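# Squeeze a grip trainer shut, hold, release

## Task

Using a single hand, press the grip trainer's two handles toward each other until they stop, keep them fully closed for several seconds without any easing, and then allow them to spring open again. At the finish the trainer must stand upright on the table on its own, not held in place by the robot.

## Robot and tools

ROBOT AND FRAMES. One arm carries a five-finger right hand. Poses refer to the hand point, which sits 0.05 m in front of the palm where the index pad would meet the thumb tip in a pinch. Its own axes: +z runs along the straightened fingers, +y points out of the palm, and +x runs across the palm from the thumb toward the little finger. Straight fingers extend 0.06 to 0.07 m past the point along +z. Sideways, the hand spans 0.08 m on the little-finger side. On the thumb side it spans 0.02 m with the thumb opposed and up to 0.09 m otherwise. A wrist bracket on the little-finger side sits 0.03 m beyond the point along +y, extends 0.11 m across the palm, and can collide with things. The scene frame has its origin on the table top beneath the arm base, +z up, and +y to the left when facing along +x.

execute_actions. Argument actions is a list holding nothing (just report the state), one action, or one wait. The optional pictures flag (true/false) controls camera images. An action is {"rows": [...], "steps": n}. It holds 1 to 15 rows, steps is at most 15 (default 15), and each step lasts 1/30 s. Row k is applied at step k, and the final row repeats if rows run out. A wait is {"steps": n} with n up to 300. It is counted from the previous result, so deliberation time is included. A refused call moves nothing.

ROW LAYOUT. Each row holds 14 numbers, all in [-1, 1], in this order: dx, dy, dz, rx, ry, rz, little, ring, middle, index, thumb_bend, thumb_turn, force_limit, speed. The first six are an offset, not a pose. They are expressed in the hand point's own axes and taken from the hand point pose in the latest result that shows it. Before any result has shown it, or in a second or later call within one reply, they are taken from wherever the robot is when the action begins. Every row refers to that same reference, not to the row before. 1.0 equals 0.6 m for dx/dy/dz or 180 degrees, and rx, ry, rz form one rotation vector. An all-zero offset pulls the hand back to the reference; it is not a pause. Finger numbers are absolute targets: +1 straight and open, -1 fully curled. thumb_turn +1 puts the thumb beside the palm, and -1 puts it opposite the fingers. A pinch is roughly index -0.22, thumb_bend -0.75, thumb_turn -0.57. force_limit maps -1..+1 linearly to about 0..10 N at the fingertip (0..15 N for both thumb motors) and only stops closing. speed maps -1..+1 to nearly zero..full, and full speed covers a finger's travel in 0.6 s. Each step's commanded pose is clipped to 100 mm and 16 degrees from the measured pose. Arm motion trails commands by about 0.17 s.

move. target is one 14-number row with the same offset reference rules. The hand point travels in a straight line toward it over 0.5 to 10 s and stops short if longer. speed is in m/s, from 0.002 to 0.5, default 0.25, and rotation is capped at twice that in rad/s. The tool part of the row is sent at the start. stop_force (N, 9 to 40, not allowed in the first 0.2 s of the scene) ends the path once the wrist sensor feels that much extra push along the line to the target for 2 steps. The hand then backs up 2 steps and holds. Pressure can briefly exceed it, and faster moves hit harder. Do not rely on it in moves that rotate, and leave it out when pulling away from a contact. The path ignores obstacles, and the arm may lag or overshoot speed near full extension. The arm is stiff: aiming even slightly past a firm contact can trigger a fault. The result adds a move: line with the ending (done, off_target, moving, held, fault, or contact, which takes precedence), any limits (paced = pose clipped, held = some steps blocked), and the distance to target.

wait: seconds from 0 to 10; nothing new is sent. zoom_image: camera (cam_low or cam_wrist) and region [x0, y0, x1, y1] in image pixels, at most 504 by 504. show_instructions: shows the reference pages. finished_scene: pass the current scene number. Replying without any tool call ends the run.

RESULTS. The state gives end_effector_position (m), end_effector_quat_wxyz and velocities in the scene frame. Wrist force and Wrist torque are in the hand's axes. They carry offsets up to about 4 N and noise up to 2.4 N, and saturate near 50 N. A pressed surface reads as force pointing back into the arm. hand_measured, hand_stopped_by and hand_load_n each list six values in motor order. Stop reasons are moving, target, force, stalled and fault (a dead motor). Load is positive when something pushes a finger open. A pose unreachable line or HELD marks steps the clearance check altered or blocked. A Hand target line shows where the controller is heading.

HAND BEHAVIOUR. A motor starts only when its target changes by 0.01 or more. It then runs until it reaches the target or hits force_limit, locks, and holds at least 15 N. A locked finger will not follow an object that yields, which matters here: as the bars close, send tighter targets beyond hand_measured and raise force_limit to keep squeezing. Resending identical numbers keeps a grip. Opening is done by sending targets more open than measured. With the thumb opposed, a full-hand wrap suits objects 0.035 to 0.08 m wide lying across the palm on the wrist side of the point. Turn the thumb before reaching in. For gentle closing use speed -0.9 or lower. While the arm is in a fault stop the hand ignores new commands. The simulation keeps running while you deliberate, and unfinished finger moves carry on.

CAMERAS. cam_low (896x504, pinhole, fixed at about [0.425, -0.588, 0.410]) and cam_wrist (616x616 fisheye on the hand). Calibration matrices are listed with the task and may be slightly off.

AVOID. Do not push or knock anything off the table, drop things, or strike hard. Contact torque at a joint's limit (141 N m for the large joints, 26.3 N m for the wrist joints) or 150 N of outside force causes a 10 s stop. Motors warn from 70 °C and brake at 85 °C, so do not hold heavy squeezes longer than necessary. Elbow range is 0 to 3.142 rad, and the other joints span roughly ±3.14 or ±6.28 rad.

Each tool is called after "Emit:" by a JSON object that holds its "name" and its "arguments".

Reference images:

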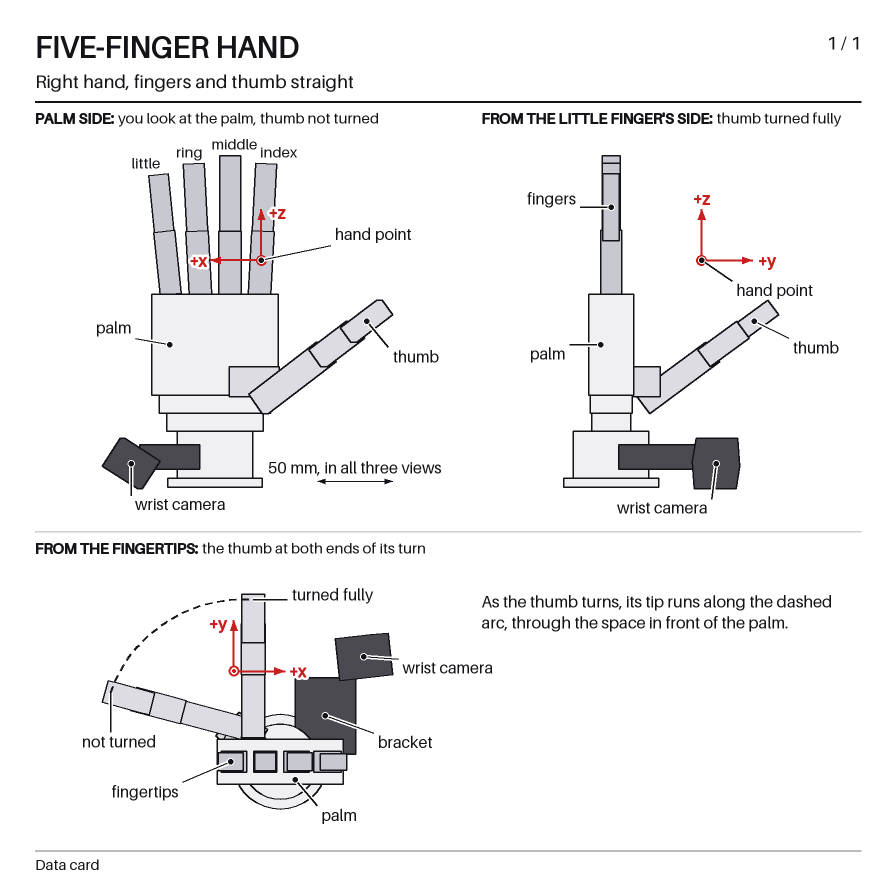

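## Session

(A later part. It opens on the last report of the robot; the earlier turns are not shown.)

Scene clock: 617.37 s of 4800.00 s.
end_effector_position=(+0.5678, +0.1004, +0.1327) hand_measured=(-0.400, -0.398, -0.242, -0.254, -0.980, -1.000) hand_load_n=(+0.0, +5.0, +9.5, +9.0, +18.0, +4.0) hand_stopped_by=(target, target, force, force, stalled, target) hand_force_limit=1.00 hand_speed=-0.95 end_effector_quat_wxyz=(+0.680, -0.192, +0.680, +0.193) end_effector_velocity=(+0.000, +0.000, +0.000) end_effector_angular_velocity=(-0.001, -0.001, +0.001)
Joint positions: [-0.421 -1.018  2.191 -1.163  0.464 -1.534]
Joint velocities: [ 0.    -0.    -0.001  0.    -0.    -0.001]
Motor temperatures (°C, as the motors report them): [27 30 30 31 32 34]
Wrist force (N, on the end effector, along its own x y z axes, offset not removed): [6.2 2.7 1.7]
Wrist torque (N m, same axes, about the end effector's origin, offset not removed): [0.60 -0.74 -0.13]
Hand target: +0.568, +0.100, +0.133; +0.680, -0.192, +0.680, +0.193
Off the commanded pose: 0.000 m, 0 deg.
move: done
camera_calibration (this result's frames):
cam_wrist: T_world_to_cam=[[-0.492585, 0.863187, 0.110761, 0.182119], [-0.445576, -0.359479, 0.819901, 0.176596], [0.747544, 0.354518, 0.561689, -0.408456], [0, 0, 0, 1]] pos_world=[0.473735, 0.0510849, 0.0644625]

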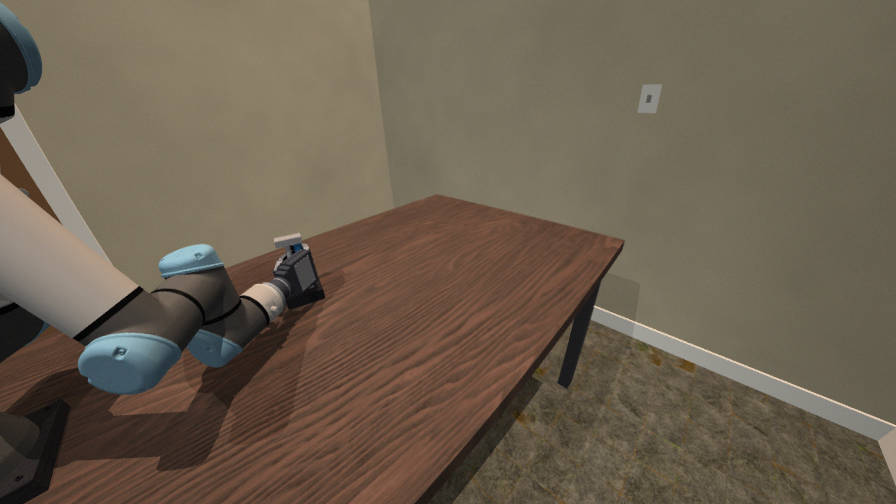

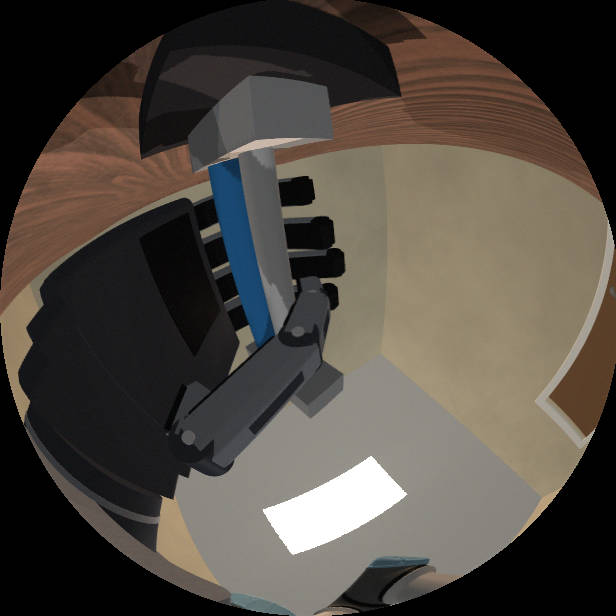

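Emit:
{"name": "move", "arguments": {"target": [0,0,0,0,0,0,0.9,0.9,0.9,0.9,-1,-1,1,-0.5]}}

Emit:
{"name": "move", "arguments": {"target": [0,0,0,0,0,0,0.9,0.9,0.9,0.9,0.6,-1,1,0.3]}}

Emit:
{"name": "move", "arguments": {"target": [0,-0.025,-0.095,0.09,0,0,0.9,0.9,0.9,0.9,0.6,-1,1,0], "speed": 0.05}}

Emit:
{"name": "move", "arguments": {"target": [0,0,0,0,0,0,0.9,0.9,0.9,0.9,-1,-1,1,0]}}

Emit:
{"name": "zoom_image", "arguments": {"camera": "cam_low", "region": [240, 210, 340, 310]}}

Scene clock: 640.13 s of 4800.00 s.
end_effector_position=(+0.5678, +0.1004, +0.1327) hand_measured=(+0.900, +0.900, +0.900, +0.900, -0.990, -1.000) hand_load_n=(+0.0, +0.0, +0.0, +0.0, +0.0, +0.0) hand_stopped_by=(target, target, target, target, stalled, target) hand_force_limit=1.00 hand_speed=-0.50 end_effector_quat_wxyz=(+0.680, -0.192, +0.680, +0.193) end_effector_velocity=(+0.000, -0.000, +0.000) end_effector_angular_velocity=(-0.000, -0.001, -0.000)
Joint positions: [-0.421 -1.018  2.191 -1.163  0.464 -1.534]
Joint velocities: [-0.    -0.001  0.    -0.     0.     0.   ]
Motor temperatures (°C, as the motors report them): [27 30 30 31 32 34]
Wrist force (N, on the end effector, along its own x y z axes, offset not removed): [1.9 0.0 1.8]
Wrist torque (N m, same axes, about the end effector's origin, offset not removed): [-0.02 -0.32 0.19]
Hand target: +0.568, +0.100, +0.133; +0.680, -0.192, +0.680, +0.193
Off the commanded pose: 0.000 m, 0 deg.
After step 100, 17.60 s passed at rest.
move: done
camera_calibration (this result's frames):
cam_wrist: T_world_to_cam=[[-0.492574, 0.863194, 0.110761, 0.182115], [-0.445582, -0.359473, 0.8199, 0.176599], [0.747548, 0.354508, 0.56169, -0.408458], [0, 0, 0, 1]] pos_world=[0.473737, 0.0510837, 0.0644625]

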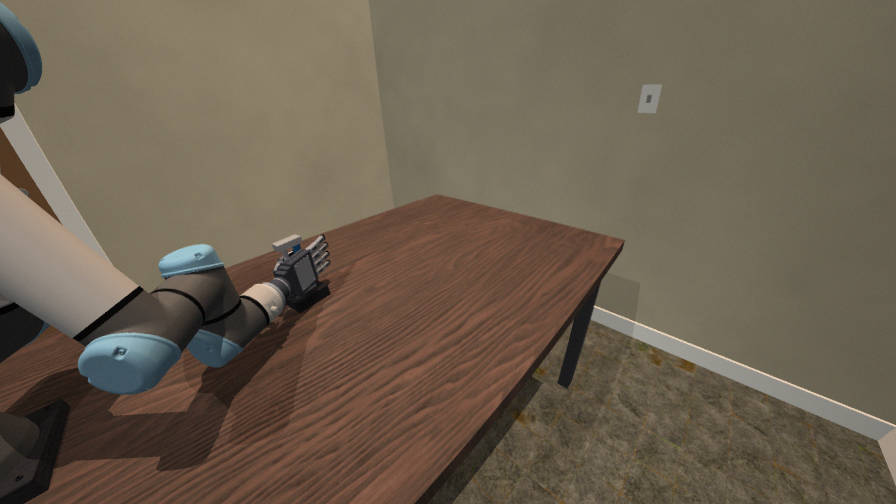

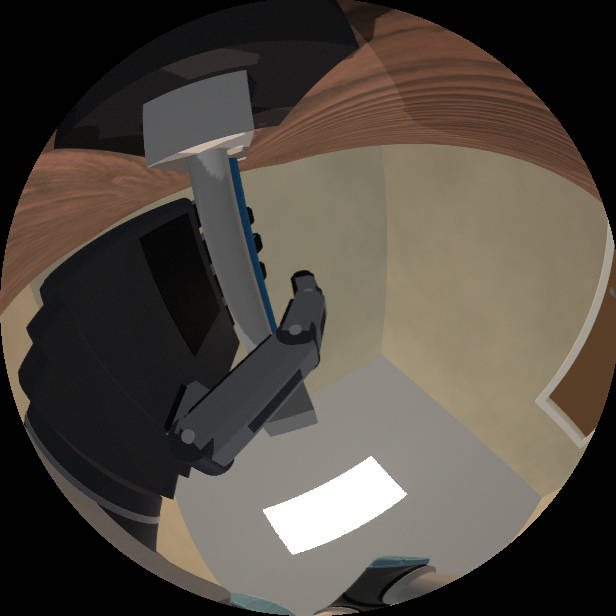

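Scene clock: 641.57 s of 4800.00 s.
end_effector_position=(+0.5678, +0.1004, +0.1327) hand_measured=(+0.900, +0.900, +0.900, +0.900, +0.600, -1.000) hand_load_n=(+0.0, +0.0, +0.0, +0.0, +0.0, +0.0) hand_stopped_by=(target, target, target, target, target, target) hand_force_limit=1.00 hand_speed=0.30 end_effector_quat_wxyz=(+0.680, -0.192, +0.680, +0.193) end_effector_velocity=(-0.000, +0.000, -0.000) end_effector_angular_velocity=(-0.000, +0.000, -0.000)
Joint positions: [-0.421 -1.018  2.191 -1.163  0.464 -1.534]
Joint velocities: [-0.    -0.     0.     0.    -0.    -0.001]
Motor temperatures (°C, as the motors report them): [27 30 30 31 32 34]
Wrist force (N, on the end effector, along its own x y z axes, offset not removed): [-0.2 1.8 0.0]
Wrist torque (N m, same axes, about the end effector's origin, offset not removed): [0.32 0.12 -0.09]
Hand target: +0.568, +0.100, +0.133; +0.680, -0.192, +0.680, +0.193
Off the commanded pose: 0.000 m, 0 deg.
move: done
camera_calibration (this result's frames):
cam_wrist: T_world_to_cam=[[-0.492574, 0.863194, 0.110761, 0.182115], [-0.445582, -0.359473, 0.8199, 0.176599], [0.747548, 0.354508, 0.56169, -0.408459], [0, 0, 0, 1]] pos_world=[0.473737, 0.0510837, 0.0644625]

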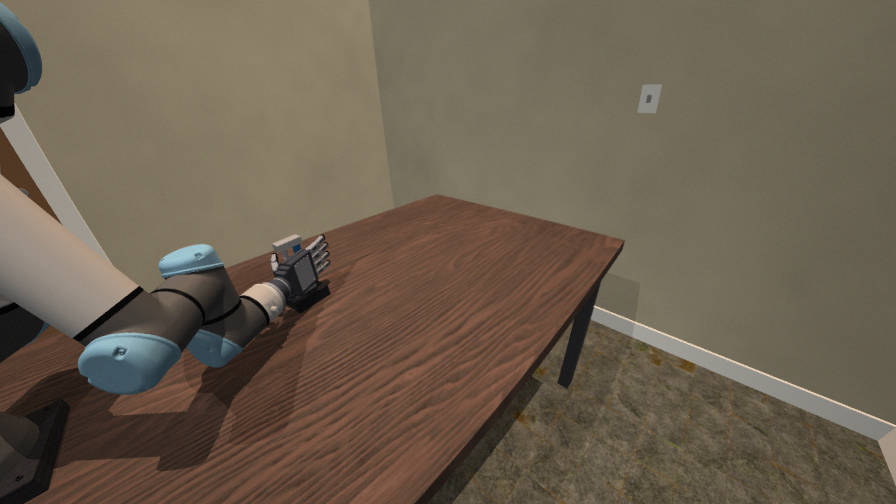

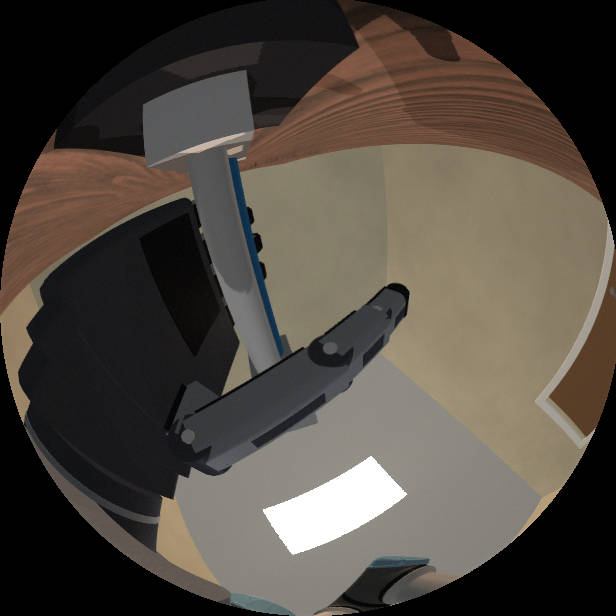

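Scene clock: 644.70 s of 4800.00 s.
end_effector_position=(+0.5273, +0.0580, +0.1328) hand_measured=(+0.900, +0.900, +0.900, +0.900, +0.600, -1.000) hand_load_n=(+0.0, +0.0, +0.0, +0.0, +0.0, +0.0) hand_stopped_by=(target, target, target, target, target, target) hand_force_limit=1.00 hand_speed=0.00 end_effector_quat_wxyz=(+0.701, -0.095, +0.701, +0.095) end_effector_velocity=(-0.002, -0.002, +0.000) end_effector_angular_velocity=(-0.000, -0.001, -0.013)
Joint positions: [-0.53  -1.12   2.434 -1.285  0.636 -1.552]
Joint velocities: [-0.005 -0.004  0.01  -0.006  0.008 -0.   ]
Motor temperatures (°C, as the motors report them): [27 30 30 31 32 34]
Wrist force (N, on the end effector, along its own x y z axes, offset not removed): [-3.1 -1.7 -1.6]
Wrist torque (N m, same axes, about the end effector's origin, offset not removed): [-0.09 0.37 0.02]
Hand target: +0.527, +0.058, +0.133; +0.701, -0.094, +0.701, +0.095
Off the commanded pose: 0.000 m, 0 deg.
move: done
camera_calibration (this result's frames):
cam_wrist: T_world_to_cam=[[-0.233554, 0.966019, 0.110724, 0.0562645], [-0.527305, -0.221507, 0.820295, 0.178292], [0.816947, 0.133198, 0.56112, -0.386862], [0, 0, 0, 1]] pos_world=[0.423201, 0.0366695, 0.0645939]

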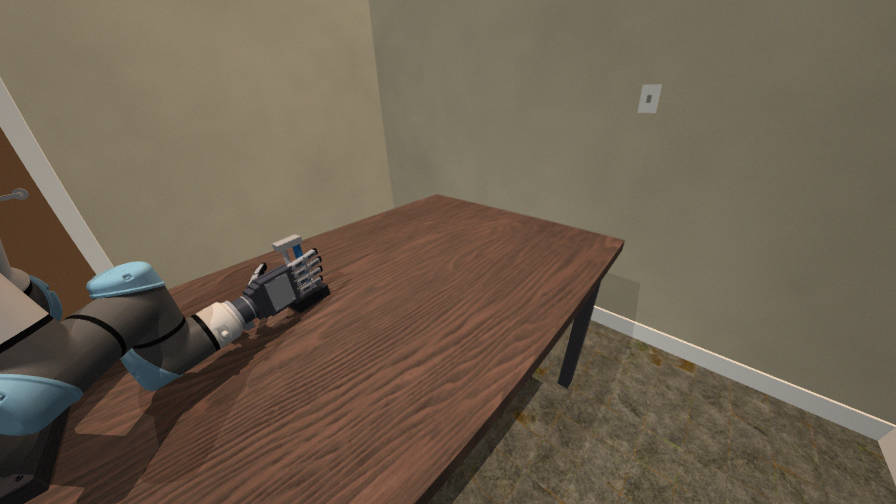

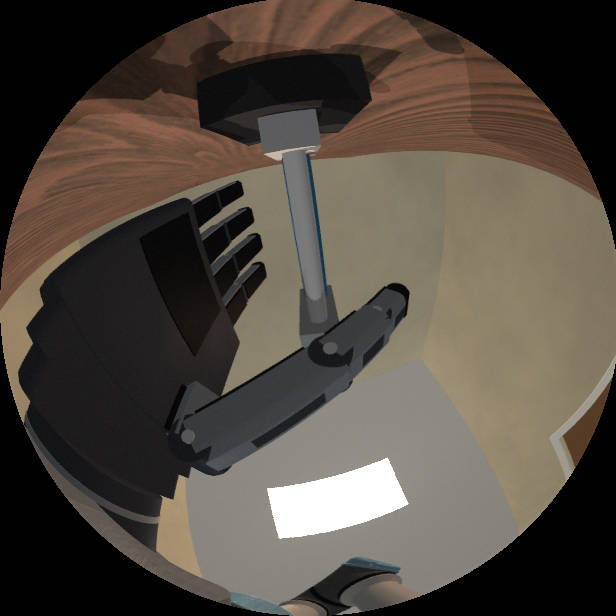

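Scene clock: 646.50 s of 4800.00 s.
end_effector_position=(+0.5273, +0.0580, +0.1328) hand_measured=(+0.900, +0.900, +0.900, +0.900, -1.000, -1.000) hand_load_n=(+0.0, +0.0, +0.0, +0.0, +0.0, +0.0) hand_stopped_by=(target, target, target, target, target, target) hand_force_limit=1.00 hand_speed=0.00 end_effector_quat_wxyz=(+0.701, -0.095, +0.701, +0.095) end_effector_velocity=(+0.000, -0.000, +0.000) end_effector_angular_velocity=(+0.000, -0.000, -0.000)
Joint positions: [-0.53  -1.12   2.434 -1.285  0.636 -1.552]
Joint velocities: [-0. -0.  0. -0.  0.  0.]
Motor temperatures (°C, as the motors report them): [27 30 30 31 32 34]
Wrist force (N, on the end effector, along its own x y z axes, offset not removed): [-2.7 4.2 -0.4]
Wrist torque (N m, same axes, about the end effector's origin, offset not removed): [0.47 0.12 -0.23]
Hand target: +0.527, +0.058, +0.133; +0.701, -0.095, +0.701, +0.095
Off the commanded pose: 0.000 m, 0 deg.
move: done
camera_calibration (this result's frames):
cam_wrist: T_world_to_cam=[[-0.233554, 0.966019, 0.110723, 0.0562647], [-0.527305, -0.221506, 0.820295, 0.178292], [0.816947, 0.133198, 0.56112, -0.386862], [0, 0, 0, 1]] pos_world=[0.423201, 0.0366695, 0.0645939]

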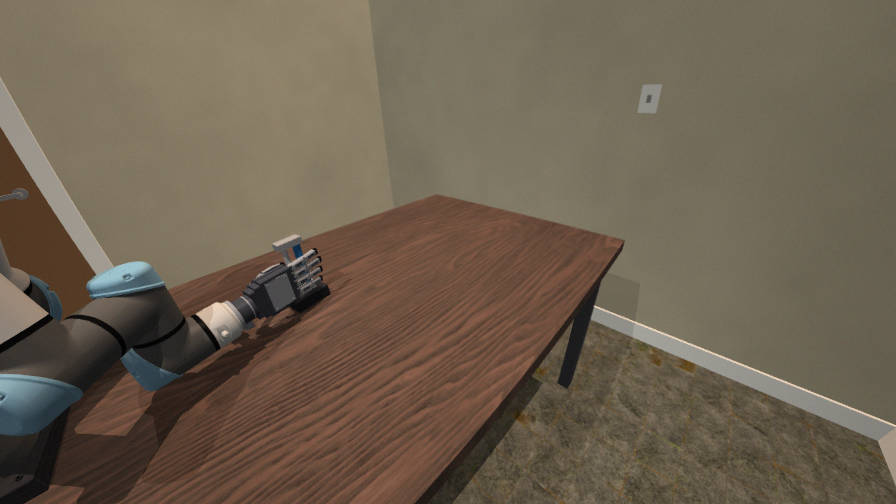

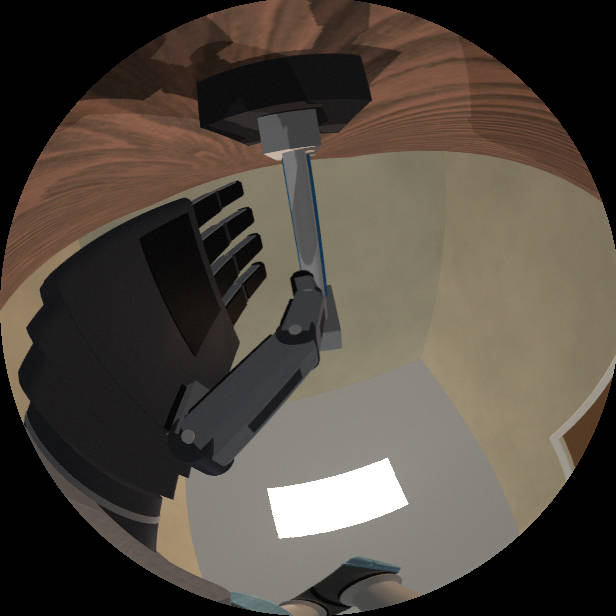

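Region (240, 210, 340, 310) of cam_low's 896x504 image, scaled by 5.040, with more detail than that image has.

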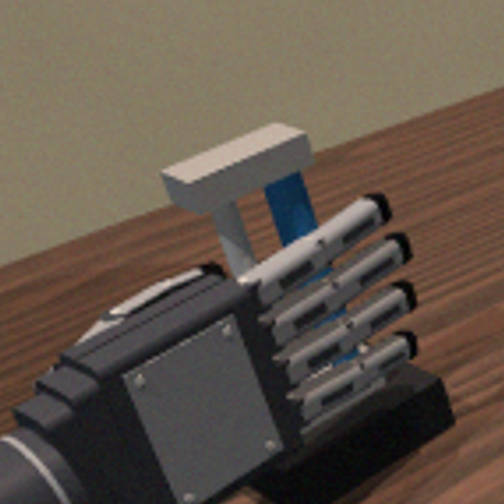

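Emit:
{"name": "move", "arguments": {"target": [0,0.008,0.012,-0.055,0,0,0.9,0.9,0.9,0.9,-1,-1,1,-0.8], "speed": 0.03}}

Emit:
{"name": "move", "arguments": {"target": [0,0,0,0,0,0,0.45,0.45,0.45,0.45,-1,-1,1,-0.85]}}

Emit:
{"name": "zoom_image", "arguments": {"camera": "cam_low", "region": [240, 210, 340, 310]}}

Scene clock: 656.63 s of 4800.00 s.
end_effector_position=(+0.5329, +0.0645, +0.1327) hand_measured=(+0.900, +0.900, +0.900, +0.900, -1.000, -1.000) hand_load_n=(+0.0, +0.0, +0.0, +0.0, +0.0, +0.0) hand_stopped_by=(target, target, target, target, target, target) hand_force_limit=1.00 hand_speed=-0.80 end_effector_quat_wxyz=(+0.690, -0.154, +0.690, +0.155) end_effector_velocity=(+0.000, +0.001, -0.000) end_effector_angular_velocity=(+0.000, +0.001, +0.014)
Joint positions: [-0.546 -1.075  2.329 -1.232  0.449 -1.546]
Joint velocities: [ 0.     0.004 -0.009  0.006 -0.014  0.   ]
Motor temperatures (°C, as the motors report them): [27 30 30 31 32 34]
Wrist force (N, on the end effector, along its own x y z axes, offset not removed): [1.1 2.3 -0.1]
Wrist torque (N m, same axes, about the end effector's origin, offset not removed): [0.19 -0.34 0.39]
Hand target: +0.533, +0.065, +0.133; +0.690, -0.155, +0.690, +0.156
Off the commanded pose: 0.000 m, 0 deg.
After step 90, 4.03 s passed at rest.
move: done
camera_calibration (this result's frames):
cam_wrist: T_world_to_cam=[[-0.394689, 0.912114, 0.110765, 0.140648], [-0.482163, -0.308228, 0.82007, 0.164285], [0.782138, 0.270265, 0.561442, -0.382585], [0, 0, 0, 1]] pos_world=[0.433959, 0.0257495, 0.0644954]

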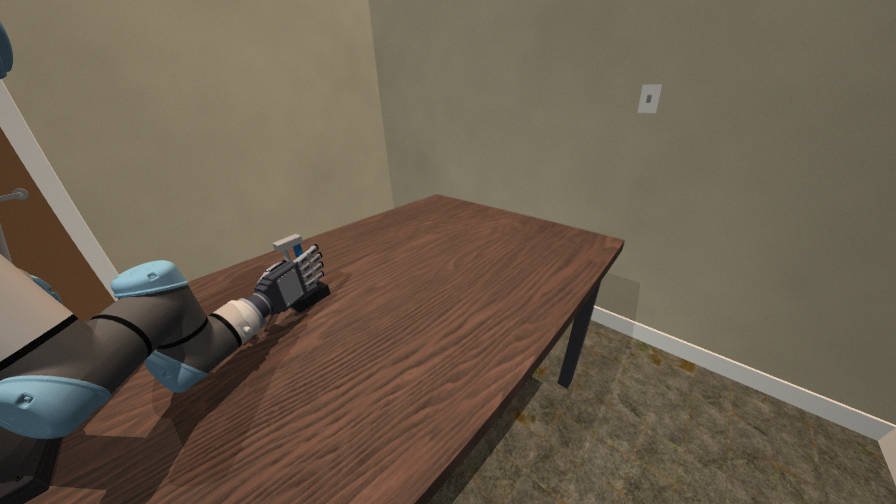

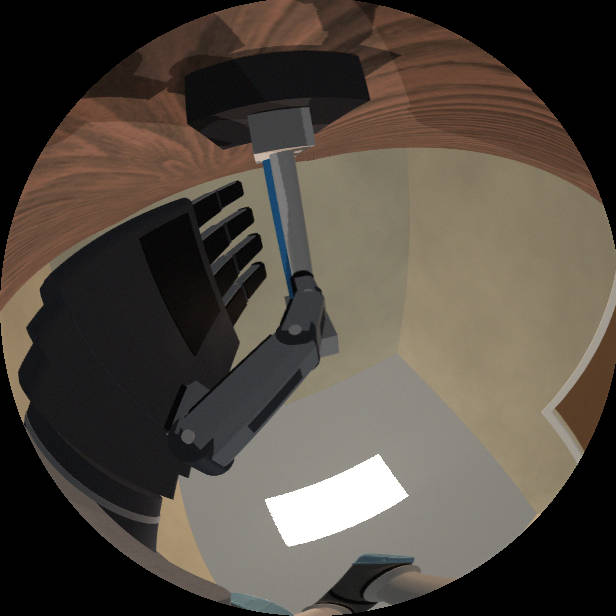

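Scene clock: 658.70 s of 4800.00 s.
end_effector_position=(+0.5329, +0.0645, +0.1327) hand_measured=(+0.450, +0.452, +0.452, +0.452, -0.996, -1.000) hand_load_n=(+1.5, +4.5, +3.0, +3.5, +6.0, +0.0) hand_stopped_by=(target, target, target, target, target, target) hand_force_limit=1.00 hand_speed=-0.85 end_effector_quat_wxyz=(+0.690, -0.154, +0.690, +0.155) end_effector_velocity=(-0.000, -0.000, +0.000) end_effector_angular_velocity=(-0.000, -0.000, +0.000)
Joint positions: [-0.546 -1.075  2.329 -1.232  0.449 -1.546]
Joint velocities: [-0. -0.  0. -0. -0.  0.]
Motor temperatures (°C, as the motors report them): [27 30 30 31 32 34]
Wrist force (N, on the end effector, along its own x y z axes, offset not removed): [-0.7 0.9 -1.0]
Wrist torque (N m, same axes, about the end effector's origin, offset not removed): [0.46 0.06 0.01]
Hand target: +0.533, +0.064, +0.133; +0.690, -0.154, +0.690, +0.155
Off the commanded pose: 0.000 m, 0 deg.
move: done
camera_calibration (this result's frames):
cam_wrist: T_world_to_cam=[[-0.394681, 0.912126, 0.110693, 0.140664], [-0.482223, -0.30818, 0.820052, 0.164308], [0.782105, 0.27028, 0.561481, -0.382582], [0, 0, 0, 1]] pos_world=[0.433969, 0.0257377, 0.0645005]

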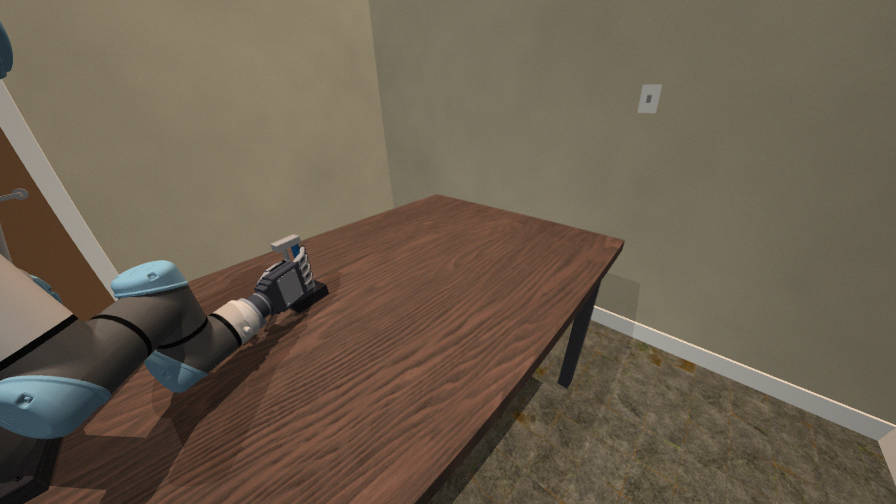

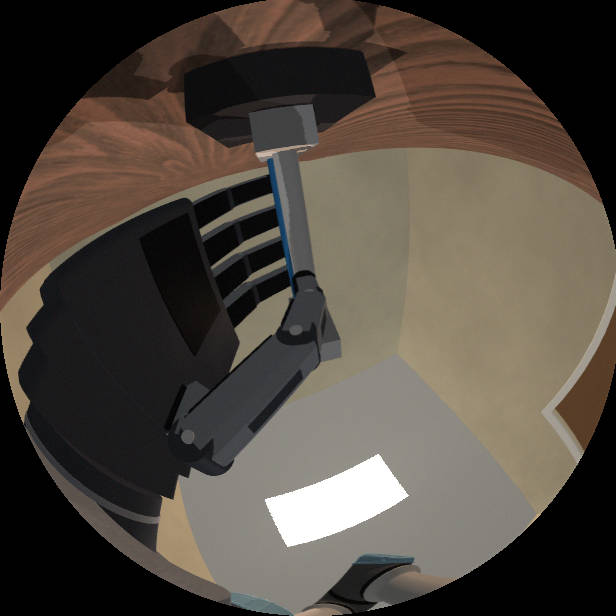

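Region (240, 210, 340, 310) of cam_low's 896x504 image, scaled by 5.040, with more detail than that image has.

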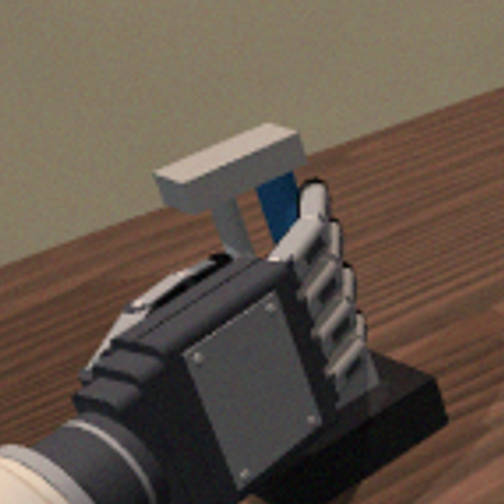

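Engaged, low thumb load. Continue.

Emit:
{"name": "move", "arguments": {"target": [0,0,0,0,0,0,0.28,0.28,0.28,0.28,-1,-1,1,-0.93]}}

Emit:
{"name": "move", "arguments": {"target": [0,0,0,0,0,0,0.12,0.12,0.12,0.12,-1,-1,1,-0.93]}}

Emit:
{"name": "zoom_image", "arguments": {"camera": "cam_low", "region": [255, 220, 315, 280]}}

Scene clock: 666.10 s of 4800.00 s.
end_effector_position=(+0.5329, +0.0645, +0.1327) hand_measured=(+0.284, +0.306, +0.302, +0.302, -0.992, -1.000) hand_load_n=(+9.5, +6.0, +8.0, +9.0, +14.0, +1.0) hand_stopped_by=(force, force, force, force, target, target) hand_force_limit=1.00 hand_speed=-0.93 end_effector_quat_wxyz=(+0.690, -0.154, +0.690, +0.155) end_effector_velocity=(-0.000, +0.000, -0.000) end_effector_angular_velocity=(-0.001, -0.000, +0.000)
Joint positions: [-0.546 -1.075  2.329 -1.232  0.449 -1.546]
Joint velocities: [ 0.     0.     0.    -0.     0.    -0.001]
Motor temperatures (°C, as the motors report them): [27 30 30 31 32 34]
Wrist force (N, on the end effector, along its own x y z axes, offset not removed): [3.6 -0.5 1.5]
Wrist torque (N m, same axes, about the end effector's origin, offset not removed): [0.22 -0.74 -0.13]
Hand target: +0.533, +0.064, +0.133; +0.690, -0.154, +0.690, +0.155
Off the commanded pose: 0.000 m, 0 deg.
After step 90, 2.70 s passed at rest.
move: done
camera_calibration (this result's frames):
cam_wrist: T_world_to_cam=[[-0.394702, 0.912119, 0.11068, 0.140669], [-0.482225, -0.308182, 0.82005, 0.164311], [0.782093, 0.270303, 0.561487, -0.382579], [0, 0, 0, 1]] pos_world=[0.43397, 0.0257429, 0.0645004]

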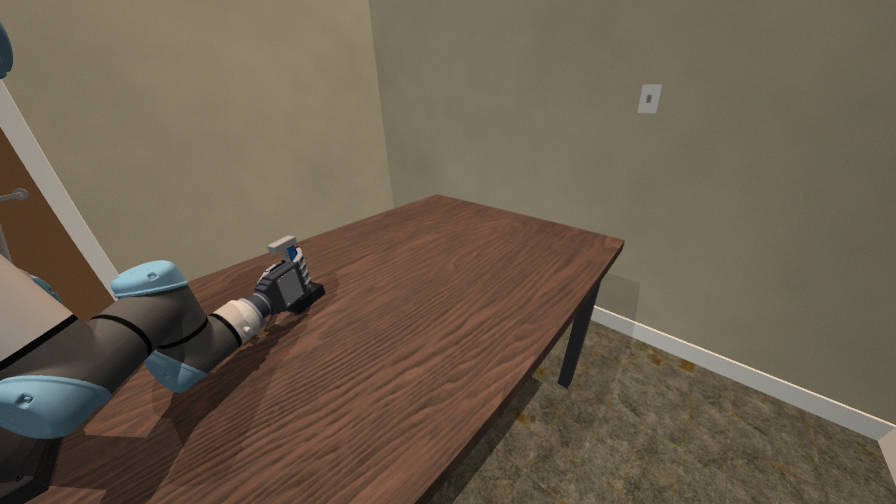

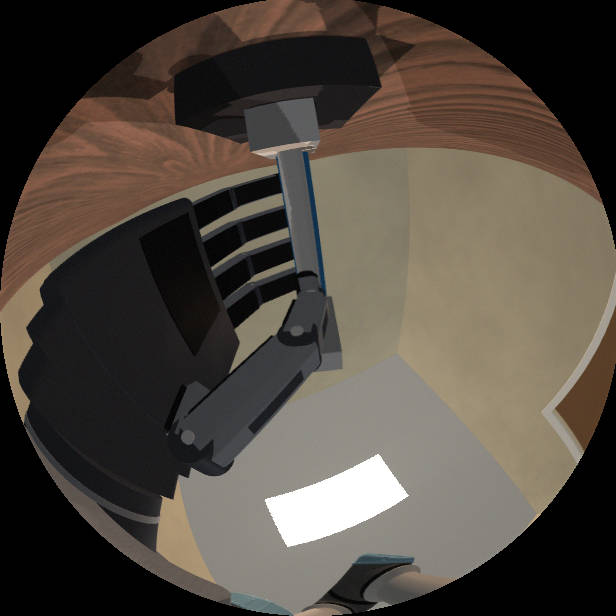

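Scene clock: 666.60 s of 4800.00 s.
end_effector_position=(+0.5329, +0.0645, +0.1327) hand_measured=(+0.270, +0.282, +0.284, +0.286, -0.992, -1.000) hand_load_n=(+7.5, +10.5, +9.0, +9.5, +14.0, +1.0) hand_stopped_by=(force, force, force, force, target, target) hand_force_limit=1.00 hand_speed=-0.93 end_effector_quat_wxyz=(+0.690, -0.154, +0.690, +0.155) end_effector_velocity=(-0.000, -0.000, +0.000) end_effector_angular_velocity=(+0.002, +0.001, -0.000)
Joint positions: [-0.546 -1.075  2.329 -1.232  0.449 -1.546]
Joint velocities: [-0.    -0.001  0.     0.001  0.     0.002]
Motor temperatures (°C, as the motors report them): [27 30 30 31 32 34]
Wrist force (N, on the end effector, along its own x y z axes, offset not removed): [4.6 2.2 3.6]
Wrist torque (N m, same axes, about the end effector's origin, offset not removed): [0.33 -0.78 0.03]
Hand target: +0.533, +0.064, +0.133; +0.690, -0.154, +0.690, +0.155
Off the commanded pose: 0.000 m, 0 deg.
move: done
camera_calibration (this result's frames):
cam_wrist: T_world_to_cam=[[-0.394702, 0.912118, 0.110681, 0.140669], [-0.482225, -0.308182, 0.82005, 0.164311], [0.782093, 0.270303, 0.561487, -0.382579], [0, 0, 0, 1]] pos_world=[0.433969, 0.0257429, 0.0645004]

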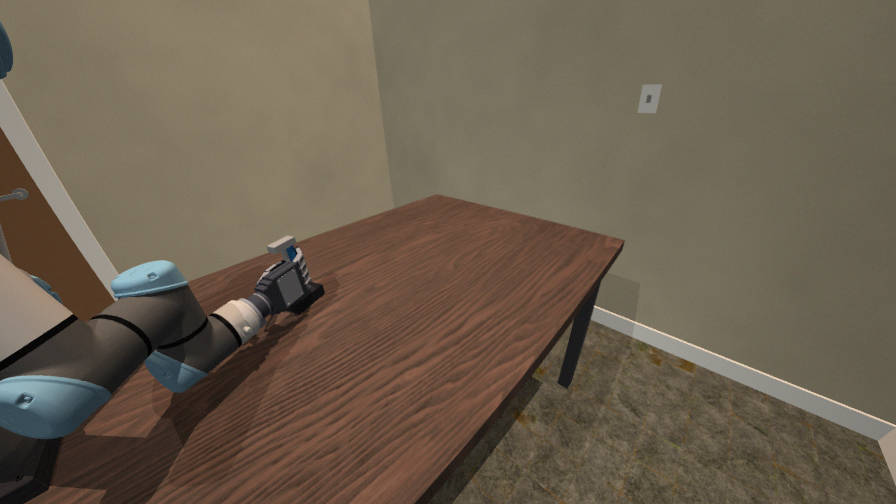

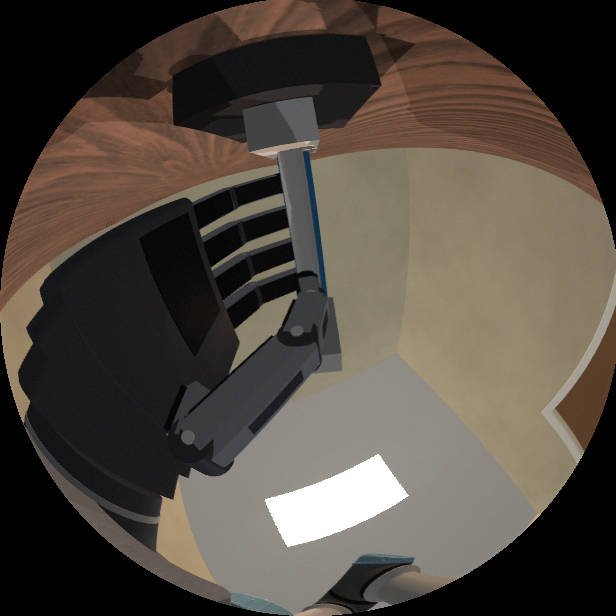

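Region (255, 220, 315, 280) of cam_low's 896x504 image, scaled by 8.400, with more detail than that image has.

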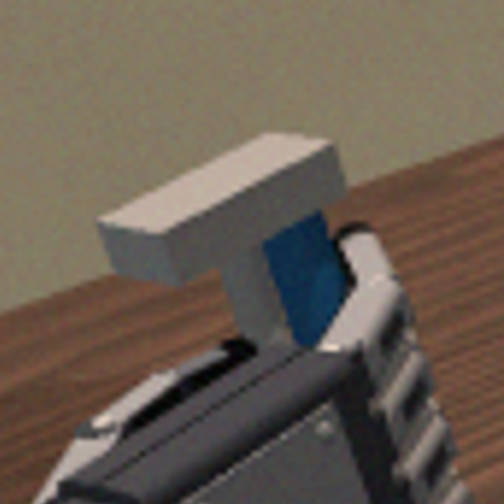

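Emit:
{"name": "move", "arguments": {"target": [0,0,0,0,0,0,0.2,0.2,0.2,0.2,-1,-1,1,0.2]}}

Emit:
{"name": "move", "arguments": {"target": [0,0,0,0,0,0,0.18,0.18,0.18,0.18,-1,-1,1,1]}}

Emit:
{"name": "zoom_image", "arguments": {"camera": "cam_low", "region": [255, 220, 315, 280]}}

Scene clock: 673.97 s of 4800.00 s.
end_effector_position=(+0.5329, +0.0645, +0.1327) hand_measured=(+0.258, +0.282, +0.278, +0.278, -0.992, -1.000) hand_load_n=(+8.5, +6.5, +9.5, +11.5, +15.0, +1.5) hand_stopped_by=(force, force, force, force, target, target) hand_force_limit=1.00 hand_speed=0.20 end_effector_quat_wxyz=(+0.690, -0.154, +0.690, +0.155) end_effector_velocity=(-0.000, +0.000, -0.000) end_effector_angular_velocity=(+0.002, +0.002, -0.000)
Joint positions: [-0.546 -1.075  2.329 -1.232  0.449 -1.546]
Joint velocities: [-0.     0.     0.001  0.     0.     0.001]
Motor temperatures (°C, as the motors report them): [27 30 30 31 32 34]
Wrist force (N, on the end effector, along its own x y z axes, offset not removed): [-0.4 -1.9 0.2]
Wrist torque (N m, same axes, about the end effector's origin, offset not removed): [-0.07 -0.46 -0.32]
Hand target: +0.533, +0.064, +0.133; +0.690, -0.154, +0.690, +0.155
Off the commanded pose: 0.000 m, 0 deg.
After step 90, 3.67 s passed at rest.
move: done
camera_calibration (this result's frames):
cam_wrist: T_world_to_cam=[[-0.394702, 0.912119, 0.110678, 0.14067], [-0.482227, -0.308181, 0.82005, 0.164312], [0.782092, 0.270303, 0.561488, -0.382579], [0, 0, 0, 1]] pos_world=[0.43397, 0.0257427, 0.0645004]

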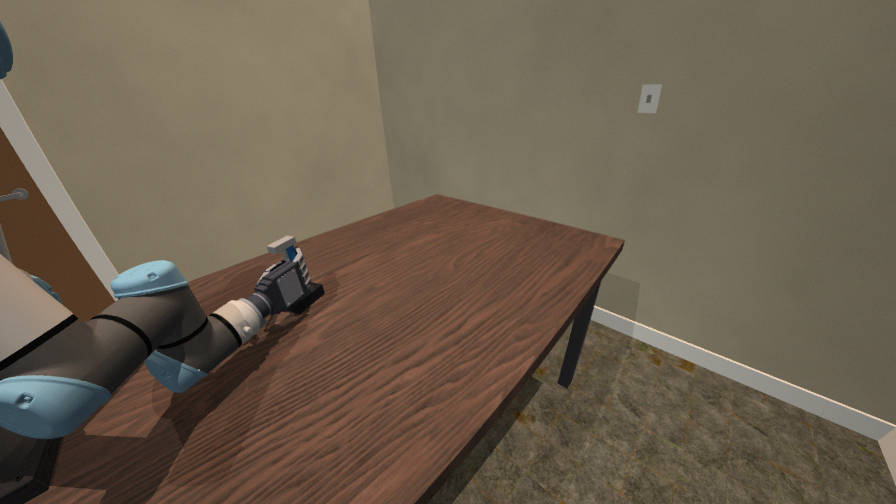

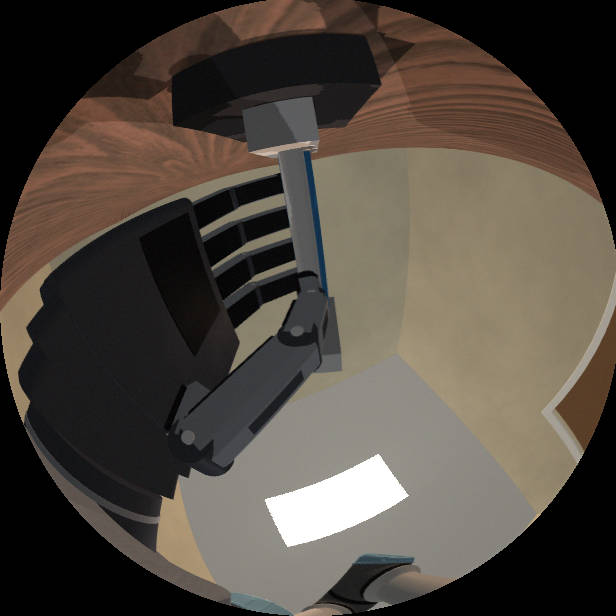

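Scene clock: 674.47 s of 4800.00 s.
end_effector_position=(+0.5329, +0.0645, +0.1327) hand_measured=(+0.248, +0.268, +0.272, +0.278, -0.992, -1.000) hand_load_n=(+6.5, +9.0, +9.5, +10.0, +13.5, +3.0) hand_stopped_by=(force, force, force, force, target, target) hand_force_limit=1.00 hand_speed=1.00 end_effector_quat_wxyz=(+0.690, -0.154, +0.690, +0.155) end_effector_velocity=(+0.000, -0.000, +0.000) end_effector_angular_velocity=(-0.001, -0.000, +0.000)
Joint positions: [-0.546 -1.075  2.329 -1.232  0.449 -1.546]
Joint velocities: [ 0.  0. -0. -0. -0. -0.]
Motor temperatures (°C, as the motors report them): [27 30 30 31 32 34]
Wrist force (N, on the end effector, along its own x y z axes, offset not removed): [-1.9 0.6 -3.5]
Wrist torque (N m, same axes, about the end effector's origin, offset not removed): [0.63 -0.48 -0.17]
Hand target: +0.533, +0.064, +0.133; +0.690, -0.154, +0.690, +0.155
Off the commanded pose: 0.000 m, 0 deg.
move: done
camera_calibration (this result's frames):
cam_wrist: T_world_to_cam=[[-0.394703, 0.912119, 0.110669, 0.140672], [-0.482233, -0.308176, 0.820048, 0.164315], [0.782087, 0.270307, 0.561492, -0.382578], [0, 0, 0, 1]] pos_world=[0.433971, 0.0257419, 0.0645004]

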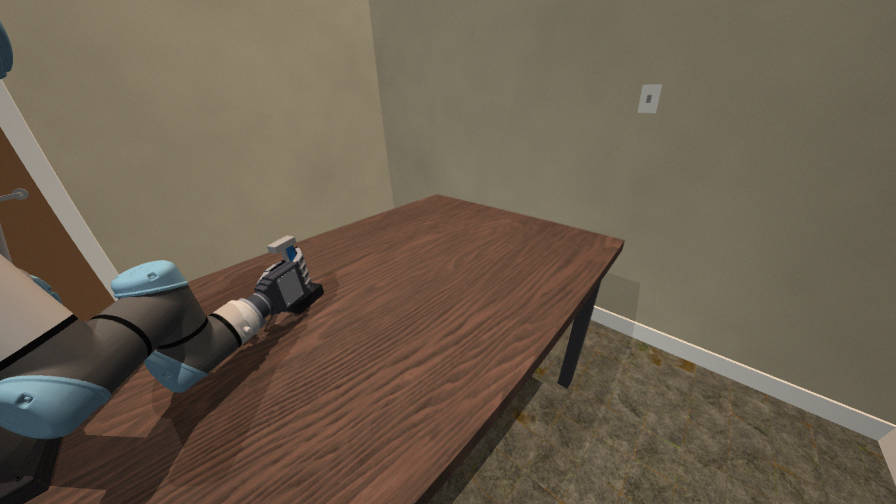

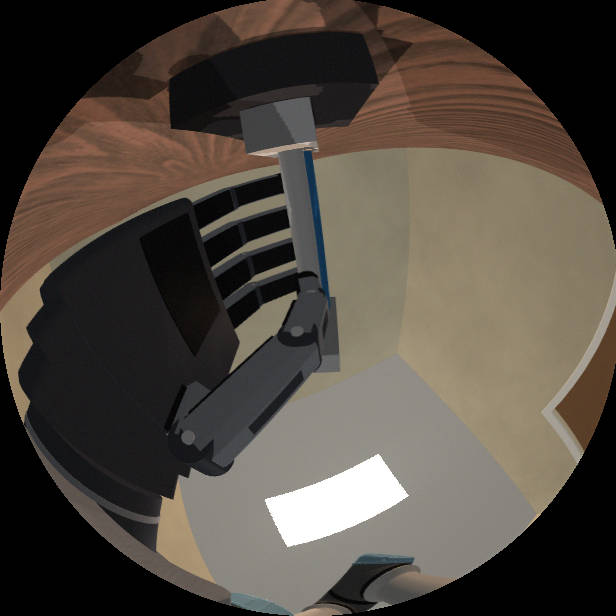

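Region (255, 220, 315, 280) of cam_low's 896x504 image, scaled by 8.400, with more detail than that image has.

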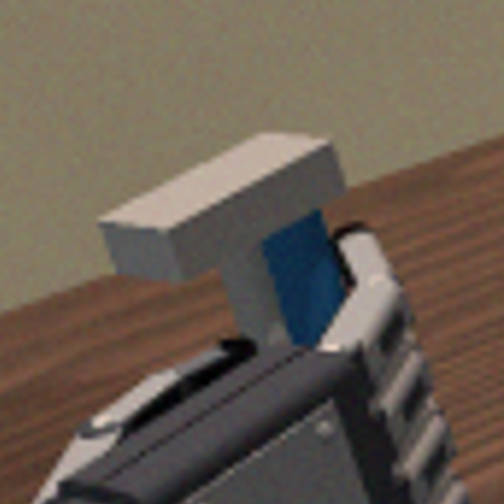

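Emit:
{"name": "move", "arguments": {"target": [0,0,0.08,0.2,0,0,0.18,0.18,0.18,0.18,-1,-1,1,-0.9], "speed": 0.06}}

Emit:
{"name": "zoom_image", "arguments": {"camera": "cam_low", "region": [270, 210, 340, 280]}}

Scene clock: 690.83 s of 4800.00 s.
end_effector_position=(+0.5763, +0.0851, +0.1328) hand_measured=(+0.246, +0.268, +0.270, +0.276, -1.002, -1.000) hand_load_n=(+0.0, +0.0, +0.0, +0.0, -2.0, -0.5) hand_stopped_by=(force, force, force, force, target, target) hand_force_limit=1.00 hand_speed=-0.90 end_effector_quat_wxyz=(+0.704, +0.066, +0.704, -0.065) end_effector_velocity=(+0.001, +0.000, +0.000) end_effector_angular_velocity=(+0.000, -0.001, -0.013)
Joint positions: [-0.069 -1.117  2.383 -1.232  1.552 -1.541]
Joint velocities: [ 0.013  0.001 -0.005  0.004  0.026  0.001]
Motor temperatures (°C, as the motors report them): [27 30 30 31 32 34]
Wrist force (N, on the end effector, along its own x y z axes, offset not removed): [-1.7 -2.1 -0.7]
Wrist torque (N m, same axes, about the end effector's origin, offset not removed): [-0.15 0.30 -0.07]
Hand target: +0.576, +0.085, +0.133; +0.704, +0.067, +0.704, -0.066
Off the commanded pose: 0.000 m, 0 deg.
After step 90, 7.80 s passed at rest.
move: done
camera_calibration (this result's frames):
cam_wrist: T_world_to_cam=[[0.215399, 0.970252, 0.110516, -0.217593], [-0.570392, 0.0331471, 0.820703, 0.213192], [0.792626, -0.239816, 0.560564, -0.384701], [0, 0, 0, 1]] pos_world=[0.473397, 0.111796, 0.0647298]

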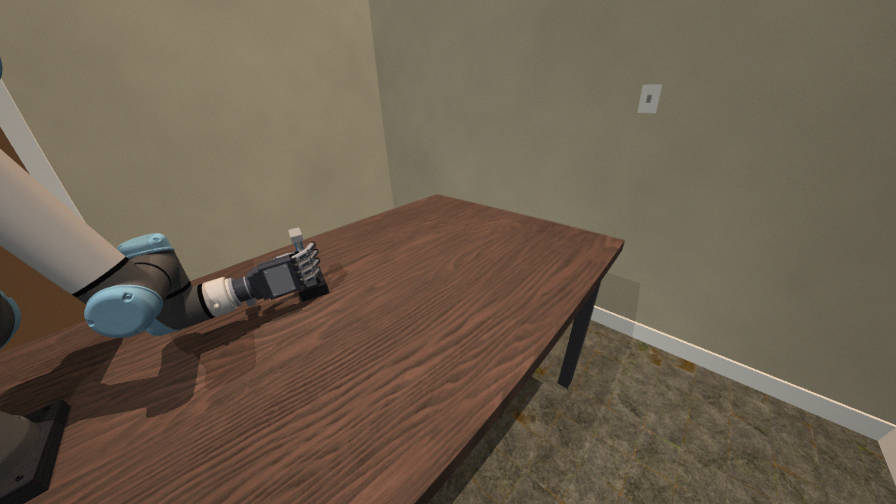

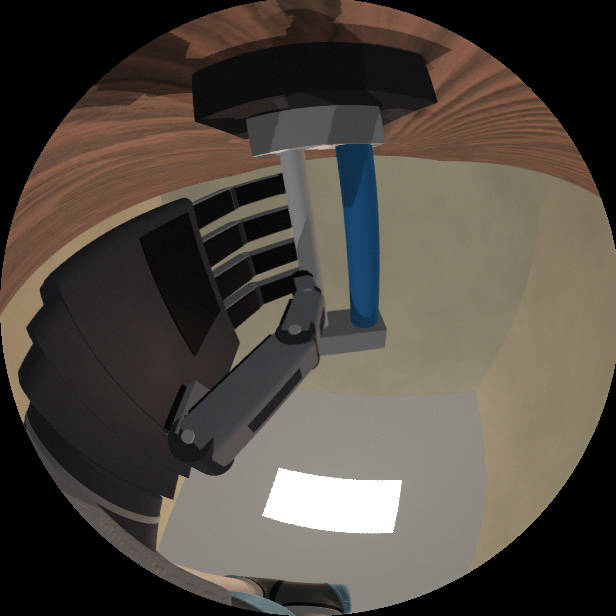

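Region (270, 210, 340, 280) of cam_low's 896x504 image, scaled by 7.200, with more detail than that image has.

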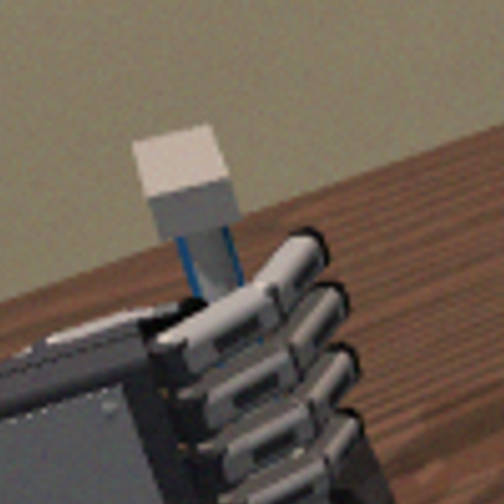

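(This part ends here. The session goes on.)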